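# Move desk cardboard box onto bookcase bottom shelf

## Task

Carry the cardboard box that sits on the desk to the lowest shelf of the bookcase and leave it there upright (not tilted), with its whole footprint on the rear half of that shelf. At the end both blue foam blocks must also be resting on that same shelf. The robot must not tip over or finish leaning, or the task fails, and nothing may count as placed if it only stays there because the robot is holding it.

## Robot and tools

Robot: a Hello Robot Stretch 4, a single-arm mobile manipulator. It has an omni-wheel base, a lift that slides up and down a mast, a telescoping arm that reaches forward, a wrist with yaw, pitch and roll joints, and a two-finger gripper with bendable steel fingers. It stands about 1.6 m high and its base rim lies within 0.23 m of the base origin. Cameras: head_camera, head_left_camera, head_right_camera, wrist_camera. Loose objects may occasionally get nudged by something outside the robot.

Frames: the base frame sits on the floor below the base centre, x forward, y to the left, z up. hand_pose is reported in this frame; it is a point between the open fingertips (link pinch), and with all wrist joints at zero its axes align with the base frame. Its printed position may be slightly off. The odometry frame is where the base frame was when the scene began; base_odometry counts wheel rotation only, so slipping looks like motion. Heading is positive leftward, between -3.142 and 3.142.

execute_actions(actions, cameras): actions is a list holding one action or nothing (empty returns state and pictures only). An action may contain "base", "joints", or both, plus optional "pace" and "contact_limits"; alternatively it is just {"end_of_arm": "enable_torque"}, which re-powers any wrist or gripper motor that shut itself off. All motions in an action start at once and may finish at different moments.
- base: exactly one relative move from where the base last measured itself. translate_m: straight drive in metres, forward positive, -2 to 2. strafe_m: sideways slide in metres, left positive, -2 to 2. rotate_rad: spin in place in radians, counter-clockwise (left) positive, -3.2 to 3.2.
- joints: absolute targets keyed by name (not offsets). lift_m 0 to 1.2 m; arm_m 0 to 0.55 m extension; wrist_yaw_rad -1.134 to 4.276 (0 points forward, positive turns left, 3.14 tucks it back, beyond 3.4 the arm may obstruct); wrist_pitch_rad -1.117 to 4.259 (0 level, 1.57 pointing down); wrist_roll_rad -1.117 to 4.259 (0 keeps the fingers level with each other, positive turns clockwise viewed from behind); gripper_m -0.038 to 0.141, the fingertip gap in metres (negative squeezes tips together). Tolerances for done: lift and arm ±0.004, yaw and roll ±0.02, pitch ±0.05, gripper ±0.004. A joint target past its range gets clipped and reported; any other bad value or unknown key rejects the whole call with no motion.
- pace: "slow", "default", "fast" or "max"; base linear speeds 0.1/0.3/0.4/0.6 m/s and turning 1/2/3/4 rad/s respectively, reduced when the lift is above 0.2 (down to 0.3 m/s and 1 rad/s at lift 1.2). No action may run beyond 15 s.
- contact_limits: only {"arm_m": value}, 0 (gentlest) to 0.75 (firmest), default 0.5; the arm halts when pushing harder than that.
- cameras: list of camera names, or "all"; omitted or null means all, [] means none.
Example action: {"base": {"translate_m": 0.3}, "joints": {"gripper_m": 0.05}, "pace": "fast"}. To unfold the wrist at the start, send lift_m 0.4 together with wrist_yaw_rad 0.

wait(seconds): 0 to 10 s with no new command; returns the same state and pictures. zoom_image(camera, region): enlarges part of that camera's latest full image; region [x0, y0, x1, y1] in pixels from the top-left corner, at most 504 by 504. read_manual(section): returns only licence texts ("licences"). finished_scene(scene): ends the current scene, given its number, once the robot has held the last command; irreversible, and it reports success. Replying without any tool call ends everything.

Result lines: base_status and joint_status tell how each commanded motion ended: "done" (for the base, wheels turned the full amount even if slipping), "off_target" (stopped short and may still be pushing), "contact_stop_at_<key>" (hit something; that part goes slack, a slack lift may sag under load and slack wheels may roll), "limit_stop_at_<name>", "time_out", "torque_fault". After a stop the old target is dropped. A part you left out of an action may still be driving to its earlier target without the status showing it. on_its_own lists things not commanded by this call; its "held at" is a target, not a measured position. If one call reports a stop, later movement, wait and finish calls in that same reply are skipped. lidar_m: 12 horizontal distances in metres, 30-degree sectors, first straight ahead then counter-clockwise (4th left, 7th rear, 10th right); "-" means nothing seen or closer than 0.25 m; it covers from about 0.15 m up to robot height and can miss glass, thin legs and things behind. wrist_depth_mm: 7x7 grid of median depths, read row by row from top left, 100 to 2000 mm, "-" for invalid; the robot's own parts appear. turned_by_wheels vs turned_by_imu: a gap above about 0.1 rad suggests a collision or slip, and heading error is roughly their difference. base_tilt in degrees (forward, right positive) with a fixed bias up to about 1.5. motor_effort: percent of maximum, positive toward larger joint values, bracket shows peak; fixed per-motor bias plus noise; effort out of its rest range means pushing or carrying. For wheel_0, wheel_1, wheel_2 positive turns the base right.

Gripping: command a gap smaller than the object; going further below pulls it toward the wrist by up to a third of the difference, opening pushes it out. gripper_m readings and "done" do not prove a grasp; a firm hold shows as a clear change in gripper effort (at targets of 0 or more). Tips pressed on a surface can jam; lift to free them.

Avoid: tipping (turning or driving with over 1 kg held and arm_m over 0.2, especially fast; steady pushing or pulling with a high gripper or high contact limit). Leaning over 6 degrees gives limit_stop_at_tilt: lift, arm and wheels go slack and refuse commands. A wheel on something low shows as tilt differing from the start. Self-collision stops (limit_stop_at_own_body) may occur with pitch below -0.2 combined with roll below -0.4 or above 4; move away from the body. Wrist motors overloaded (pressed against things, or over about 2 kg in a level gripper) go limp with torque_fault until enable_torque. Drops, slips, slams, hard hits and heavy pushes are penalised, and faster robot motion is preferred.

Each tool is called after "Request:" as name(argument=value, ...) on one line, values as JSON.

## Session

Request:
execute_actions(actions=[{"joints":{"lift_m":0.7,"wrist_yaw_rad":0,"gripper_m":0.14}}])

Scene clock: 3.00 s.
base_odometry: x=+0.000 y=+0.000 heading=+0.000 (m, m, rad; odometry frame)
turned_by_wheels: +0.000 (rad since the last result)
turned_by_imu: -0.001 (rad since the last result)
base_tilt: forward=-0.5 right=+0.7 (deg)
lidar_m: 0.90 1.72 2.01 1.93 1.93 1.91 1.59 1.98 2.27 1.73 1.72 1.03
base_status: not commanded
joint_positions: lift_m=+0.700 arm_m=+0.003 wrist_yaw_rad=+0.000 wrist_pitch_rad=-0.004 wrist_roll_rad=+0.010 gripper_m=+0.140
joint_status: all done
motor_effort: lift_m=+23(25) arm_m=+0(0) wrist_yaw_rad=-1(9) wrist_pitch_rad=-7(9) wrist_roll_rad=+0(0) gripper_m=+1(0) wheel_0=+0(0) wheel_1=+0(0) wheel_2=+0(0) (%)
hand_pose: x=+0.4619 y=-0.0873 z=+0.8791 quat_wxyz=(+1.000, +0.005, -0.002, +0.000) (m; base frame)
wrist_depth_mm: 1336 1430 1464 1537 1756 1863 - / 1336 1430 1499 1576 1708 1808 - / 1366 1397 1499 1618 1708 1756 1921 / 1336 1397 1499 1576 1661 1808 1921 / 1281 1397 1464 1537 1618 1808 1921 / 1308 1366 1464 1576 1618 1281 1921 / 1336 1366 1464 145 1060 1025 1863
pictures: head_camera, head_left_camera, head_right_camera, wrist_camera
Images, in order (width x height): head_camera 420x560, head_left_camera 420x672, head_right_camera 420x672, wrist_camera 616x392.

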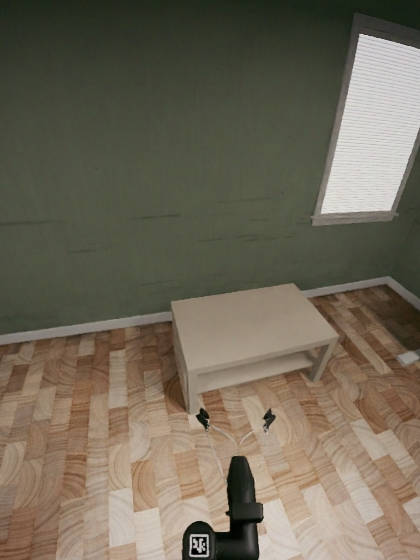

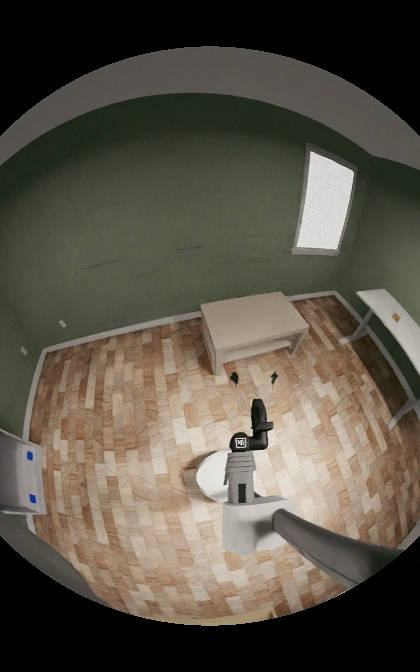

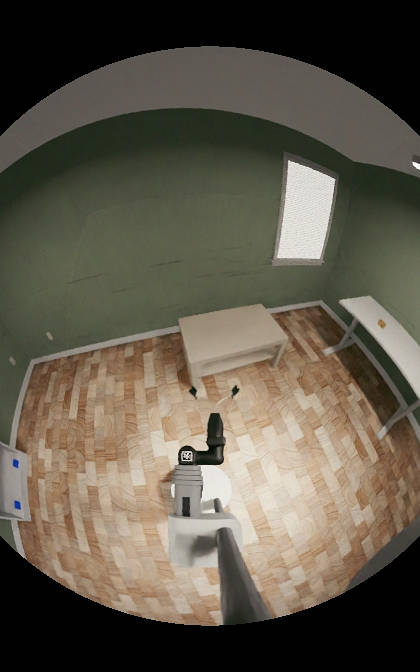

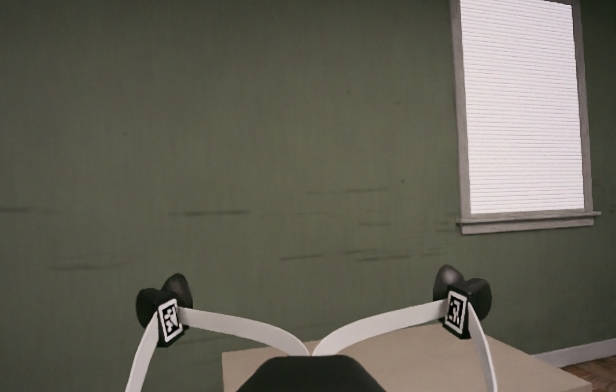

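Request:
execute_actions(actions=[{"base":{"rotate_rad":-1.25},"joints":{"lift_m":1.0,"wrist_pitch_rad":0.5}}], cameras=[])

Request:
execute_actions(actions=[{"base":{"translate_m":0.9}}], cameras=["head_camera","wrist_camera"])

Scene clock: 5.50 s.
base_odometry: x=+0.000 y=+0.000 heading=-1.250 (m, m, rad; odometry frame)
turned_by_wheels: -1.250 (rad since the last result)
turned_by_imu: -1.266 (rad since the last result)
base_tilt: forward=-0.4 right=+0.6 (deg)
lidar_m: 1.71 1.21 0.90 0.89 1.87 2.31 1.95 2.33 1.63 1.59 2.10 1.76
base_status: done
joint_positions: lift_m=+1.000 arm_m=+0.003 wrist_yaw_rad=+0.000 wrist_pitch_rad=+0.502 wrist_roll_rad=+0.010 gripper_m=+0.140
joint_status: all done
motor_effort: lift_m=+23(25) arm_m=+0(0) wrist_yaw_rad=-1(3) wrist_pitch_rad=-7(7) wrist_roll_rad=+0(0) gripper_m=+0(0) wheel_0=+1(6) wheel_1=-1(6) wheel_2=+0(7) (%)
hand_pose: x=+0.4263 y=-0.0874 z=+1.0391 quat_wxyz=(+0.969, +0.005, +0.248, -0.001) (m; base frame)
wrist_depth_mm: - - - - - - - / - - - - - - - / - - - - - - - / - - - - - - - / - - - 1983 1983 1863 1808 / 1618 1576 1618 1576 1464 1464 1537 / 1281 1308 1366 146 1336 1281 1308
pictures: none
No camera images: the call's "cameras" was empty. Leave "cameras" out to get every camera's image.

Scene clock: 9.97 s.
base_odometry: x=+0.284 y=-0.854 heading=-1.250 (m, m, rad; odometry frame)
turned_by_wheels: +0.000 (rad since the last result)
turned_by_imu: +0.000 (rad since the last result)
base_tilt: forward=-0.4 right=+0.7 (deg)
lidar_m: 0.82 0.88 1.73 0.81 0.86 2.58 2.83 2.21 1.89 2.00 2.12 0.81
base_status: done
joint_positions: lift_m=+1.000 arm_m=+0.003 wrist_yaw_rad=+0.000 wrist_pitch_rad=+0.502 wrist_roll_rad=+0.010 gripper_m=+0.140
joint_status: not commanded
motor_effort: lift_m=+21(23) arm_m=+0(0) wrist_yaw_rad=-2(1) wrist_pitch_rad=-5(7) wrist_roll_rad=+0(0) gripper_m=+0(1) wheel_0=+2(6) wheel_1=+1(9) wheel_2=+0(9) (%)
hand_pose: x=+0.4263 y=-0.0874 z=+1.0392 quat_wxyz=(+0.969, +0.005, +0.248, -0.001) (m; base frame)
wrist_depth_mm: 1281 1229 1229 1255 1229 1205 1182 / 1366 1366 1336 1308 1281 1255 1281 / 1397 1397 1366 1366 1366 1366 1397 / 1060 1042 1025 1008 991 960 1464 / 842 809 788 788 768 768 831 / 1661 1336 1576 1576 1430 1430 1537 / 1366 1281 1397 146 1281 1308 1281
pictures: head_camera, wrist_camera
Images, in order (width x height): head_camera 420x560, wrist_camera 616x392.

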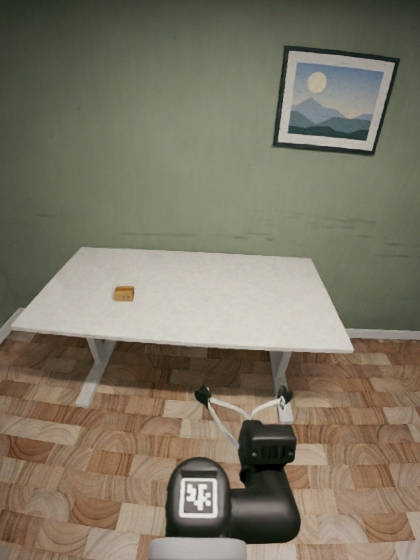

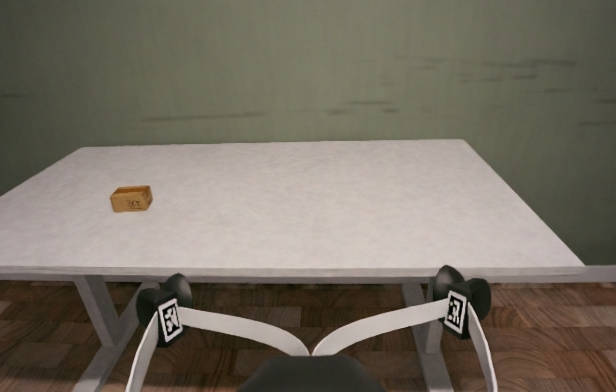

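Request:
execute_actions(actions=[{"base":{"strafe_m":0.46},"joints":{"lift_m":0.72,"arm_m":0.45}}], cameras=["wrist_camera"])

Scene clock: 12.93 s.
base_odometry: x=+0.720 y=-0.709 heading=-1.250 (m, m, rad; odometry frame)
turned_by_wheels: +0.000 (rad since the last result)
turned_by_imu: -0.002 (rad since the last result)
base_tilt: forward=-0.5 right=+0.8 (deg)
lidar_m: 0.86 0.91 0.39 0.36 0.40 0.54 2.81 2.79 2.28 2.43 1.18 0.87
base_status: done
joint_positions: lift_m=+0.720 arm_m=+0.449 wrist_yaw_rad=+0.000 wrist_pitch_rad=+0.502 wrist_roll_rad=+0.010 gripper_m=+0.140
joint_status: all done
motor_effort: lift_m=+16(19) arm_m=+6(7) wrist_yaw_rad=+0(1) wrist_pitch_rad=-9(6) wrist_roll_rad=+0(0) gripper_m=+0(2) wheel_0=+0(10) wheel_1=-2(8) wheel_2=+0(1) (%)
hand_pose: x=+0.8728 y=-0.0874 z=+0.7597 quat_wxyz=(+0.969, +0.005, +0.248, -0.001) (m; base frame)
wrist_depth_mm: 878 866 854 854 866 842 842 / 960 931 904 891 891 854 854 / 647 621 597 500 569 554 544 / 442 433 424 418 410 399 394 / 336 332 329 324 317 312 309 / 271 258 267 264 242 238 254 / 1025 809 878 146 603 946 946
pictures: wrist_camera
Images, in order (width x height): wrist_camera 616x392.

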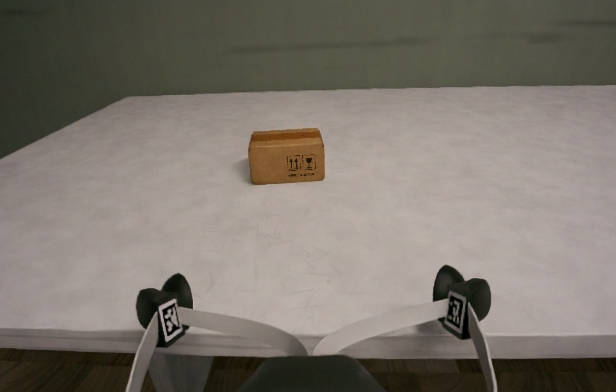

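Request:
execute_actions(actions=[{"base":{"strafe_m":0.04},"joints":{"lift_m":0.702,"arm_m":0.54}}], cameras=[])

Request:
execute_actions(actions=[{"base":{"translate_m":0.11}}], cameras=["wrist_camera"])

Scene clock: 14.43 s.
base_odometry: x=+0.758 y=-0.696 heading=-1.250 (m, m, rad; odometry frame)
turned_by_wheels: +0.000 (rad since the last result)
turned_by_imu: -0.001 (rad since the last result)
base_tilt: forward=-0.5 right=+0.6 (deg)
lidar_m: 0.87 0.90 0.34 0.34 0.36 0.53 2.82 2.94 2.33 2.49 1.18 0.87
base_status: done
joint_positions: lift_m=+0.702 arm_m=+0.539 wrist_yaw_rad=+0.000 wrist_pitch_rad=+0.502 wrist_roll_rad=+0.010 gripper_m=+0.140
joint_status: all done
motor_effort: lift_m=+16(16) arm_m=+6(8) wrist_yaw_rad=+1(1) wrist_pitch_rad=-6(6) wrist_roll_rad=+0(0) gripper_m=-1(0) wheel_0=+0(13) wheel_1=-1(9) wheel_2=+0(0) (%)
hand_pose: x=+0.9627 y=-0.0875 z=+0.7418 quat_wxyz=(+0.969, +0.005, +0.248, -0.001) (m; base frame)
wrist_depth_mm: 809 798 778 788 768 768 750 / 878 831 831 820 809 788 798 / 574 569 549 462 517 508 500 / 402 394 387 349 368 366 357 / 306 303 298 296 290 285 281 / 248 236 242 241 237 210 230 / 211 200 204 145 200 196 198
pictures: none
No camera images: the call's "cameras" was empty. Leave "cameras" out to get every camera's image.

Scene clock: 16.03 s.
base_odometry: x=+0.793 y=-0.801 heading=-1.250 (m, m, rad; odometry frame)
turned_by_wheels: +0.000 (rad since the last result)
turned_by_imu: +0.000 (rad since the last result)
base_tilt: forward=-0.6 right=+0.9 (deg)
lidar_m: 0.74 0.80 0.38 0.32 0.35 0.53 3.00 2.93 2.36 2.48 1.03 0.77
base_status: done
joint_positions: lift_m=+0.702 arm_m=+0.539 wrist_yaw_rad=+0.000 wrist_pitch_rad=+0.502 wrist_roll_rad=+0.010 gripper_m=+0.140
joint_status: not commanded
motor_effort: lift_m=+15(16) arm_m=+6(6) wrist_yaw_rad=+0(1) wrist_pitch_rad=-7(6) wrist_roll_rad=+0(0) gripper_m=+0(0) wheel_0=+3(7) wheel_1=-1(2) wheel_2=+1(9) (%)
hand_pose: x=+0.9628 y=-0.0875 z=+0.7418 quat_wxyz=(+0.969, +0.005, +0.248, -0.001) (m; base frame)
wrist_depth_mm: 699 699 691 683 676 676 668 / 768 759 732 715 715 707 699 / 609 564 549 535 521 508 496 / 404 394 387 274 349 364 357 / 306 303 300 249 265 285 282 / 247 237 242 241 238 211 231 / 211 199 206 145 200 196 198
pictures: wrist_camera
Images, in order (width x height): wrist_camera 616x392.

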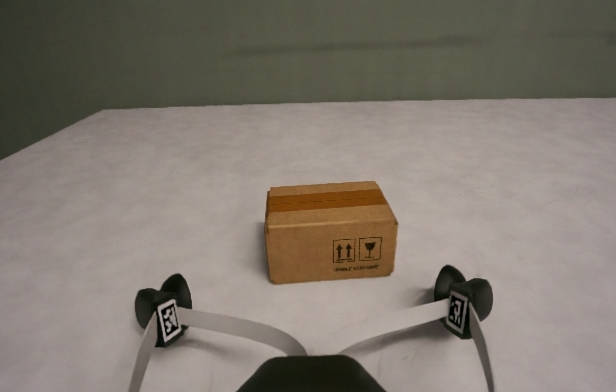

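Request:
execute_actions(actions=[{"base":{"translate_m":0.07},"joints":{"wrist_yaw_rad":-0.05},"pace":"slow"}], cameras=[])

Request:
execute_actions(actions=[{"joints":{"gripper_m":0.04}}], cameras=["wrist_camera"])

Request:
execute_actions(actions=[{"joints":{"lift_m":0.76}}], cameras=[])

Request:
execute_actions(actions=[{"base":{"strafe_m":-0.5},"joints":{"arm_m":0.003,"wrist_yaw_rad":0}}], cameras=["wrist_camera"])

Request:
execute_actions(actions=[{"base":{"rotate_rad":-3.17}}], cameras=[])

Request:
execute_actions(actions=[{"base":{"translate_m":1.4},"joints":{"lift_m":0.2}}], cameras=["wrist_camera","head_camera"])

Scene clock: 18.27 s.
base_odometry: x=+0.815 y=-0.867 heading=-1.250 (m, m, rad; odometry frame)
turned_by_wheels: +0.000 (rad since the last result)
turned_by_imu: -0.001 (rad since the last result)
base_tilt: forward=-0.5 right=+0.8 (deg)
lidar_m: 0.67 0.73 1.17 0.32 0.36 0.51 3.00 2.94 2.40 2.48 0.92 0.70
base_status: done
joint_positions: lift_m=+0.702 arm_m=+0.539 wrist_yaw_rad=-0.050 wrist_pitch_rad=+0.501 wrist_roll_rad=+0.010 gripper_m=+0.140
joint_status: all done
motor_effort: lift_m=+16(15) arm_m=+6(6) wrist_yaw_rad=-2(4) wrist_pitch_rad=-6(7) wrist_roll_rad=+0(0) gripper_m=+0(0) wheel_0=+1(6) wheel_1=+2(6) wheel_2=-3(7) (%)
hand_pose: x=+0.9582 y=-0.0999 z=+0.7419 quat_wxyz=(+0.968, +0.011, +0.248, -0.025) (m; base frame)
wrist_depth_mm: 621 621 621 621 627 627 621 / 654 668 668 668 676 661 654 / 585 564 549 530 521 504 500 / 404 394 389 377 370 366 359 / 307 304 289 212 276 286 282 / 248 236 190 187 189 210 229 / 211 200 202 145 200 197 198
pictures: none
No camera images: the call's "cameras" was empty. Leave "cameras" out to get every camera's image.

Scene clock: 20.27 s.
base_odometry: x=+0.815 y=-0.867 heading=-1.250 (m, m, rad; odometry frame)
turned_by_wheels: +0.000 (rad since the last result)
turned_by_imu: -0.001 (rad since the last result)
base_tilt: forward=-0.4 right=+0.7 (deg)
lidar_m: 0.67 0.72 1.19 0.32 0.34 0.50 3.02 2.95 2.40 2.47 0.93 0.71
base_status: not commanded
joint_positions: lift_m=+0.702 arm_m=+0.539 wrist_yaw_rad=-0.050 wrist_pitch_rad=+0.503 wrist_roll_rad=+0.010 gripper_m=+0.040
joint_status: all done
motor_effort: lift_m=+16(16) arm_m=+6(6) wrist_yaw_rad=+0(1) wrist_pitch_rad=-9(9) wrist_roll_rad=+0(0) gripper_m=-23(17) wheel_0=+2(2) wheel_1=+2(2) wheel_2=-3(3) (%)
hand_pose: x=+0.9580 y=-0.0999 z=+0.7416 quat_wxyz=(+0.968, +0.011, +0.248, -0.025) (m; base frame)
wrist_depth_mm: 627 627 615 627 634 621 627 / 661 661 661 661 661 654 661 / 574 564 549 525 508 500 496 / 399 392 382 375 368 362 357 / 304 301 286 204 274 285 281 / 246 244 180 172 176 231 229 / 209 192 191 178 187 190 198
pictures: wrist_camera
Images, in order (width x height): wrist_camera 616x392.

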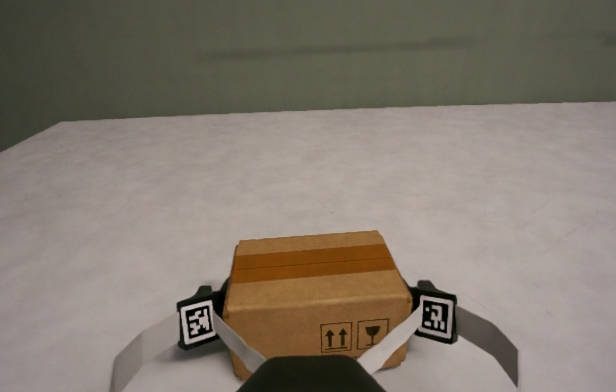

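Scene clock: 21.43 s.
base_odometry: x=+0.815 y=-0.867 heading=-1.250 (m, m, rad; odometry frame)
turned_by_wheels: +0.000 (rad since the last result)
turned_by_imu: +0.000 (rad since the last result)
base_tilt: forward=-0.5 right=+0.8 (deg)
lidar_m: 0.65 0.73 1.18 0.32 0.35 0.49 2.99 2.93 2.41 2.47 0.92 0.70
base_status: not commanded
joint_positions: lift_m=+0.760 arm_m=+0.539 wrist_yaw_rad=-0.050 wrist_pitch_rad=+0.503 wrist_roll_rad=+0.010 gripper_m=+0.040
joint_status: all done
motor_effort: lift_m=+23(26) arm_m=+6(6) wrist_yaw_rad=-1(1) wrist_pitch_rad=-8(8) wrist_roll_rad=+0(0) gripper_m=-22(21) wheel_0=+2(2) wheel_1=+2(2) wheel_2=-3(3) (%)
hand_pose: x=+0.9580 y=-0.0999 z=+0.7989 quat_wxyz=(+0.968, +0.011, +0.249, -0.025) (m; base frame)
wrist_depth_mm: 627 621 621 621 627 627 621 / 661 668 676 668 668 668 676 / 699 691 699 699 683 661 654 / 530 512 504 496 492 480 469 / 402 397 377 204 362 375 370 / 327 325 180 172 176 304 303 / 277 255 253 178 247 252 260
pictures: none
No camera images: the call's "cameras" was empty. Leave "cameras" out to get every camera's image.

Scene clock: 24.43 s.
base_odometry: x=+0.341 y=-1.025 heading=-1.250 (m, m, rad; odometry frame)
turned_by_wheels: +0.000 (rad since the last result)
turned_by_imu: -0.001 (rad since the last result)
base_tilt: forward=-0.5 right=+0.7 (deg)
lidar_m: 0.64 0.69 1.02 0.82 0.87 2.59 3.36 2.25 1.99 2.01 1.90 0.65
base_status: done
joint_positions: lift_m=+0.760 arm_m=+0.004 wrist_yaw_rad=+0.000 wrist_pitch_rad=+0.503 wrist_roll_rad=+0.010 gripper_m=+0.040
joint_status: all done
motor_effort: lift_m=+24(24) arm_m=-6(4) wrist_yaw_rad=-2(0) wrist_pitch_rad=-9(9) wrist_roll_rad=+0(0) gripper_m=-20(23) wheel_0=+0(10) wheel_1=+1(12) wheel_2=+0(2) (%)
hand_pose: x=+0.4277 y=-0.0875 z=+0.7988 quat_wxyz=(+0.969, +0.005, +0.249, -0.001) (m; base frame)
wrist_depth_mm: 1098 1078 1078 1078 1060 1025 1042 / 1182 1160 1138 1098 1078 1078 1078 / 768 750 732 707 683 676 668 / 530 525 508 504 496 484 477 / 1281 1499 1430 204 1397 1366 1336 / 1160 1308 180 172 175 991 1229 / 1098 1025 991 178 1008 1008 1060
pictures: wrist_camera
Images, in order (width x height): wrist_camera 616x392.

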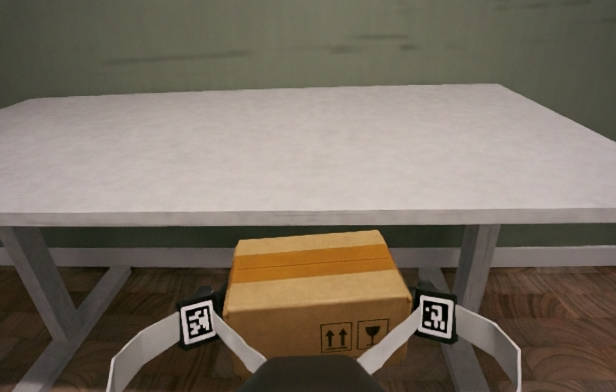

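Scene clock: 27.30 s.
base_odometry: x=+0.341 y=-1.025 heading=+1.864 (m, m, rad; odometry frame)
turned_by_wheels: -3.170 (rad since the last result)
turned_by_imu: -3.210 (rad since the last result)
base_tilt: forward=-0.4 right=+0.7 (deg)
lidar_m: 2.98 2.31 1.99 2.02 2.04 0.68 0.66 0.69 0.97 0.82 0.87 1.20
base_status: done
joint_positions: lift_m=+0.760 arm_m=+0.004 wrist_yaw_rad=+0.000 wrist_pitch_rad=+0.503 wrist_roll_rad=+0.010 gripper_m=+0.040
joint_status: not commanded
motor_effort: lift_m=+23(23) arm_m=-6(6) wrist_yaw_rad=-1(2) wrist_pitch_rad=-10(8) wrist_roll_rad=+0(0) gripper_m=-23(21) wheel_0=+2(10) wheel_1=+0(6) wheel_2=+1(7) (%)
hand_pose: x=+0.4277 y=-0.0874 z=+0.7989 quat_wxyz=(+0.969, +0.005, +0.249, -0.001) (m; base frame)
wrist_depth_mm: - - - - - - - / - - - - - - - / - - - - - - - / - - - - - 1921 1921 / 1576 1618 1537 204 1464 1499 1430 / 1281 1336 180 173 176 1229 1229 / 1118 1025 1025 178 1008 1008 1042
pictures: none
No camera images: the call's "cameras" was empty. Leave "cameras" out to get every camera's image.

Scene clock: 33.47 s.
base_odometry: x=-0.064 y=+0.316 heading=+1.864 (m, m, rad; odometry frame)
turned_by_wheels: +0.000 (rad since the last result)
turned_by_imu: +0.000 (rad since the last result)
base_tilt: forward=-0.5 right=+0.9 (deg)
lidar_m: 1.56 1.99 1.67 1.61 2.14 2.14 2.10 1.21 0.97 1.70 1.78 1.96
base_status: done
joint_positions: lift_m=+0.200 arm_m=+0.004 wrist_yaw_rad=+0.000 wrist_pitch_rad=+0.503 wrist_roll_rad=+0.010 gripper_m=+0.040
joint_status: all done
motor_effort: lift_m=+17(21) arm_m=-6(6) wrist_yaw_rad=-1(1) wrist_pitch_rad=-9(11) wrist_roll_rad=+0(0) gripper_m=-23(21) wheel_0=+2(4) wheel_1=+1(8) wheel_2=+0(10) (%)
hand_pose: x=+0.4277 y=-0.0874 z=+0.2394 quat_wxyz=(+0.969, +0.005, +0.249, -0.001) (m; base frame)
wrist_depth_mm: 1537 1499 1430 1464 1464 1499 1464 / 1618 1576 1397 1499 1499 1576 1537 / 1308 1255 1205 1160 1138 1118 1098 / 878 878 842 842 831 809 809 / 683 668 640 204 615 634 615 / 554 549 180 172 176 517 512 / 462 427 430 178 418 424 439
pictures: head_camera, wrist_camera
Images, in order (width x height): head_camera 420x560, wrist_camera 616x392.

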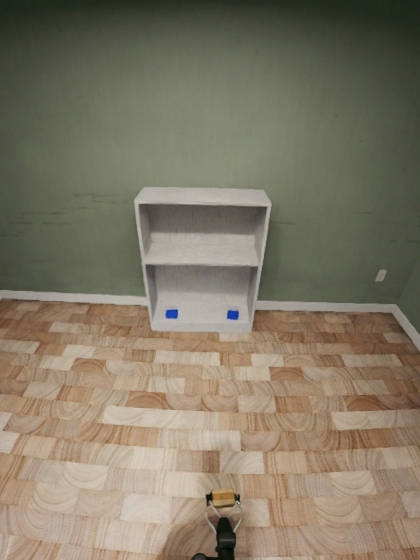

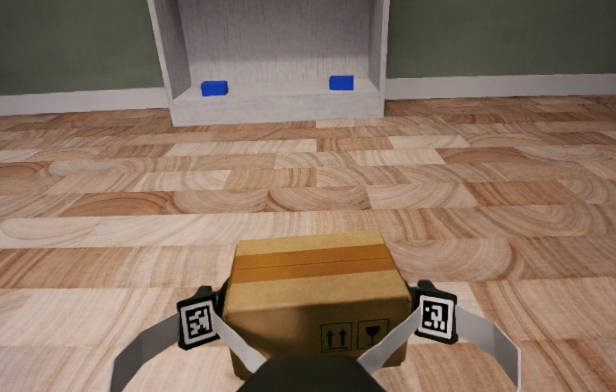

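Request:
execute_actions(actions=[{"base":{"strafe_m":0.12},"joints":{"lift_m":0.14}}], cameras=[])

Request:
execute_actions(actions=[{"base":{"translate_m":0.9}}], cameras=["wrist_camera"])

Request:
execute_actions(actions=[{"joints":{"arm_m":0.44,"lift_m":0.125},"contact_limits":{"arm_m":0.2}}], cameras=["wrist_camera"])

Scene clock: 35.23 s.
base_odometry: x=-0.179 y=+0.281 heading=+1.864 (m, m, rad; odometry frame)
turned_by_wheels: +0.000 (rad since the last result)
turned_by_imu: -0.001 (rad since the last result)
base_tilt: forward=-0.6 right=+0.6 (deg)
lidar_m: 1.58 1.96 1.53 1.49 2.00 2.80 2.11 1.36 1.10 1.82 1.91 1.64
base_status: done
joint_positions: lift_m=+0.140 arm_m=+0.004 wrist_yaw_rad=+0.000 wrist_pitch_rad=+0.503 wrist_roll_rad=+0.010 gripper_m=+0.040
joint_status: all done
motor_effort: lift_m=+17(17) arm_m=-5(6) wrist_yaw_rad=-2(1) wrist_pitch_rad=-8(10) wrist_roll_rad=+0(0) gripper_m=-21(21) wheel_0=+2(11) wheel_1=+0(6) wheel_2=+0(1) (%)
hand_pose: x=+0.4277 y=-0.0874 z=+0.1794 quat_wxyz=(+0.969, +0.005, +0.249, -0.001) (m; base frame)
wrist_depth_mm: 1537 1464 1430 1397 1430 1499 1464 / 1576 1618 1336 1336 1366 1499 1464 / 1078 1060 1025 991 960 946 946 / 768 741 732 723 699 699 683 / 580 569 539 204 521 539 530 / 466 462 180 172 176 439 436 / 397 370 364 178 357 362 375
pictures: none
No camera images: the call's "cameras" was empty. Leave "cameras" out to get every camera's image.

Scene clock: 39.70 s.
base_odometry: x=-0.439 y=+1.142 heading=+1.864 (m, m, rad; odometry frame)
turned_by_wheels: +0.000 (rad since the last result)
turned_by_imu: -0.001 (rad since the last result)
base_tilt: forward=-0.5 right=+0.5 (deg)
lidar_m: 0.68 0.70 1.47 1.46 1.58 2.77 3.48 1.68 1.89 1.83 1.37 0.72
base_status: done
joint_positions: lift_m=+0.140 arm_m=+0.004 wrist_yaw_rad=+0.000 wrist_pitch_rad=+0.503 wrist_roll_rad=+0.010 gripper_m=+0.040
joint_status: not commanded
motor_effort: lift_m=+17(17) arm_m=-5(5) wrist_yaw_rad=-2(1) wrist_pitch_rad=-9(8) wrist_roll_rad=+0(0) gripper_m=-21(21) wheel_0=+0(6) wheel_1=-1(7) wheel_2=+0(8) (%)
hand_pose: x=+0.4277 y=-0.0874 z=+0.1794 quat_wxyz=(+0.969, +0.005, +0.249, -0.001) (m; base frame)
wrist_depth_mm: 512 640 654 654 654 647 539 / 512 683 691 699 691 699 544 / 521 661 715 707 699 580 549 / 525 530 525 521 525 521 525 / 554 544 535 204 525 535 530 / 466 466 179 172 175 436 436 / 397 366 364 178 357 362 373
pictures: wrist_camera
Images, in order (width x height): wrist_camera 616x392.

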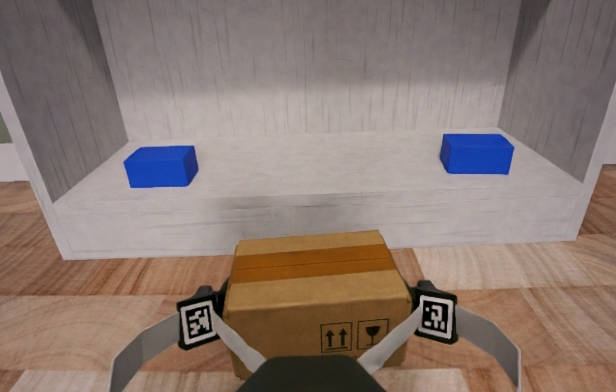

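Scene clock: 42.07 s.
base_odometry: x=-0.439 y=+1.142 heading=+1.864 (m, m, rad; odometry frame)
turned_by_wheels: +0.000 (rad since the last result)
turned_by_imu: -0.001 (rad since the last result)
base_tilt: forward=-0.3 right=+0.8 (deg)
lidar_m: 0.67 0.71 1.47 1.47 1.58 2.77 3.47 1.69 1.91 1.85 1.37 0.70
base_status: not commanded
joint_positions: lift_m=+0.125 arm_m=+0.439 wrist_yaw_rad=+0.000 wrist_pitch_rad=+0.503 wrist_roll_rad=+0.010 gripper_m=+0.040
joint_status: all done
motor_effort: lift_m=+17(17) arm_m=+6(7) wrist_yaw_rad=+0(1) wrist_pitch_rad=-12(8) wrist_roll_rad=+0(0) gripper_m=-21(23) wheel_0=+0(0) wheel_1=-1(0) wheel_2=+0(0) (%)
contact_limits: arm_m 0.2
hand_pose: x=+0.8627 y=-0.0874 z=+0.1645 quat_wxyz=(+0.969, +0.005, +0.249, -0.001) (m; base frame)
wrist_depth_mm: 256 255 255 257 256 257 259 / 272 274 274 274 277 277 276 / 294 294 297 296 297 297 297 / 319 319 320 320 320 324 324 / 343 342 336 204 338 338 340 / 307 303 180 172 176 286 285 / 259 239 237 178 233 236 245
pictures: wrist_camera
Images, in order (width x height): wrist_camera 616x392.

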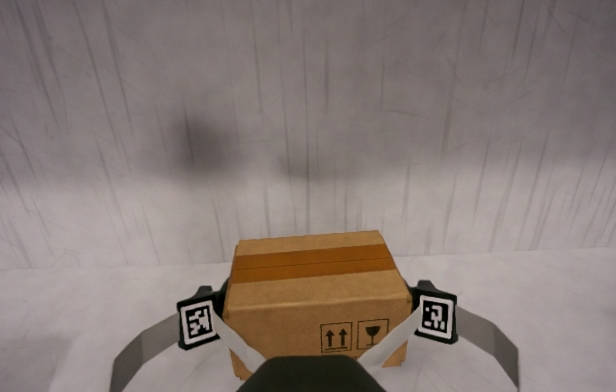

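Same geometry as before.

Request:
execute_actions(actions=[{"joints":{"lift_m":0.085,"arm_m":0.485},"pace":"slow"}], cameras=[])

Request:
execute_actions(actions=[{"joints":{"gripper_m":0.13}}], cameras=[])

Request:
execute_actions(actions=[{"joints":{"arm_m":0.1,"lift_m":0.12}}], cameras=["wrist_camera"])

Scene clock: 43.97 s.
base_odometry: x=-0.439 y=+1.142 heading=+1.864 (m, m, rad; odometry frame)
turned_by_wheels: +0.000 (rad since the last result)
turned_by_imu: -0.001 (rad since the last result)
base_tilt: forward=-0.4 right=+0.7 (deg)
lidar_m: 0.67 0.71 1.46 1.45 1.58 2.78 3.48 1.70 1.91 1.84 1.41 0.72
base_status: not commanded
joint_positions: lift_m=+0.085 arm_m=+0.484 wrist_yaw_rad=+0.000 wrist_pitch_rad=+0.503 wrist_roll_rad=+0.010 gripper_m=+0.040
joint_status: all done
motor_effort: lift_m=+16(17) arm_m=+6(6) wrist_yaw_rad=-1(0) wrist_pitch_rad=-9(7) wrist_roll_rad=+0(0) gripper_m=-22(21) wheel_0=+0(0) wheel_1=-1(1) wheel_2=+0(0) (%)
hand_pose: x=+0.9076 y=-0.0874 z=+0.1245 quat_wxyz=(+0.969, +0.005, +0.249, -0.001) (m; base frame)
wrist_depth_mm: 214 215 216 216 217 217 220 / 229 230 231 233 231 233 233 / 247 247 249 249 251 251 251 / 268 267 270 270 270 270 272 / 285 286 282 204 279 285 283 / 252 248 180 172 176 235 234 / 213 196 195 178 190 193 203
pictures: none
No camera images: the call's "cameras" was empty. Leave "cameras" out to get every camera's image.

Scene clock: 45.80 s.
base_odometry: x=-0.439 y=+1.142 heading=+1.864 (m, m, rad; odometry frame)
turned_by_wheels: +0.000 (rad since the last result)
turned_by_imu: -0.001 (rad since the last result)
base_tilt: forward=-0.6 right=+0.6 (deg)
lidar_m: 0.66 0.71 1.48 1.47 1.58 2.76 3.49 1.67 1.89 1.85 1.38 0.69
base_status: not commanded
joint_positions: lift_m=+0.085 arm_m=+0.484 wrist_yaw_rad=+0.000 wrist_pitch_rad=+0.502 wrist_roll_rad=+0.010 gripper_m=+0.130
joint_status: all done
motor_effort: lift_m=+16(16) arm_m=+6(6) wrist_yaw_rad=-1(2) wrist_pitch_rad=-8(9) wrist_roll_rad=+0(0) gripper_m=-1(22) wheel_0=+0(0) wheel_1=-1(1) wheel_2=+0(0) (%)
hand_pose: x=+0.9077 y=-0.0874 z=+0.1246 quat_wxyz=(+0.969, +0.005, +0.249, -0.001) (m; base frame)
wrist_depth_mm: 215 215 216 216 217 216 219 / 229 230 231 232 233 232 233 / 247 248 249 249 249 250 250 / 266 266 267 268 270 271 271 / 285 286 283 216 279 283 285 / 250 241 193 189 190 220 235 / 215 202 207 146 203 199 204
pictures: none
No camera images: the call's "cameras" was empty. Leave "cameras" out to get every camera's image.

Scene clock: 48.03 s.
base_odometry: x=-0.439 y=+1.142 heading=+1.864 (m, m, rad; odometry frame)
turned_by_wheels: +0.000 (rad since the last result)
turned_by_imu: -0.001 (rad since the last result)
base_tilt: forward=-0.5 right=+0.7 (deg)
lidar_m: 0.66 0.72 1.47 1.45 1.56 2.76 3.46 1.71 1.92 1.84 1.40 0.71
base_status: not commanded
joint_positions: lift_m=+0.120 arm_m=+0.101 wrist_yaw_rad=+0.000 wrist_pitch_rad=+0.502 wrist_roll_rad=+0.010 gripper_m=+0.130
joint_status: all done
motor_effort: lift_m=+23(24) arm_m=-6(6) wrist_yaw_rad=-2(1) wrist_pitch_rad=-7(7) wrist_roll_rad=+0(0) gripper_m=+0(1) wheel_0=+0(0) wheel_1=+0(1) wheel_2=+0(0) (%)
hand_pose: x=+0.5248 y=-0.0874 z=+0.1590 quat_wxyz=(+0.969, +0.005, +0.248, -0.001) (m; base frame)
wrist_depth_mm: 517 559 559 559 559 559 539 / 512 597 603 603 603 603 544 / 517 627 621 554 634 615 521 / 466 436 469 459 449 439 436 / 436 436 433 433 439 442 439 / 442 418 402 424 392 384 410 / 375 353 359 146 353 347 353
pictures: wrist_camera
Images, in order (width x height): wrist_camera 616x392.

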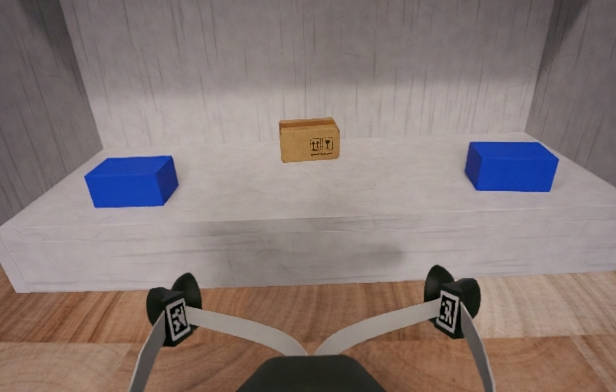

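Request:
finished_scene(scene=2)

The scene is finished: the task was done.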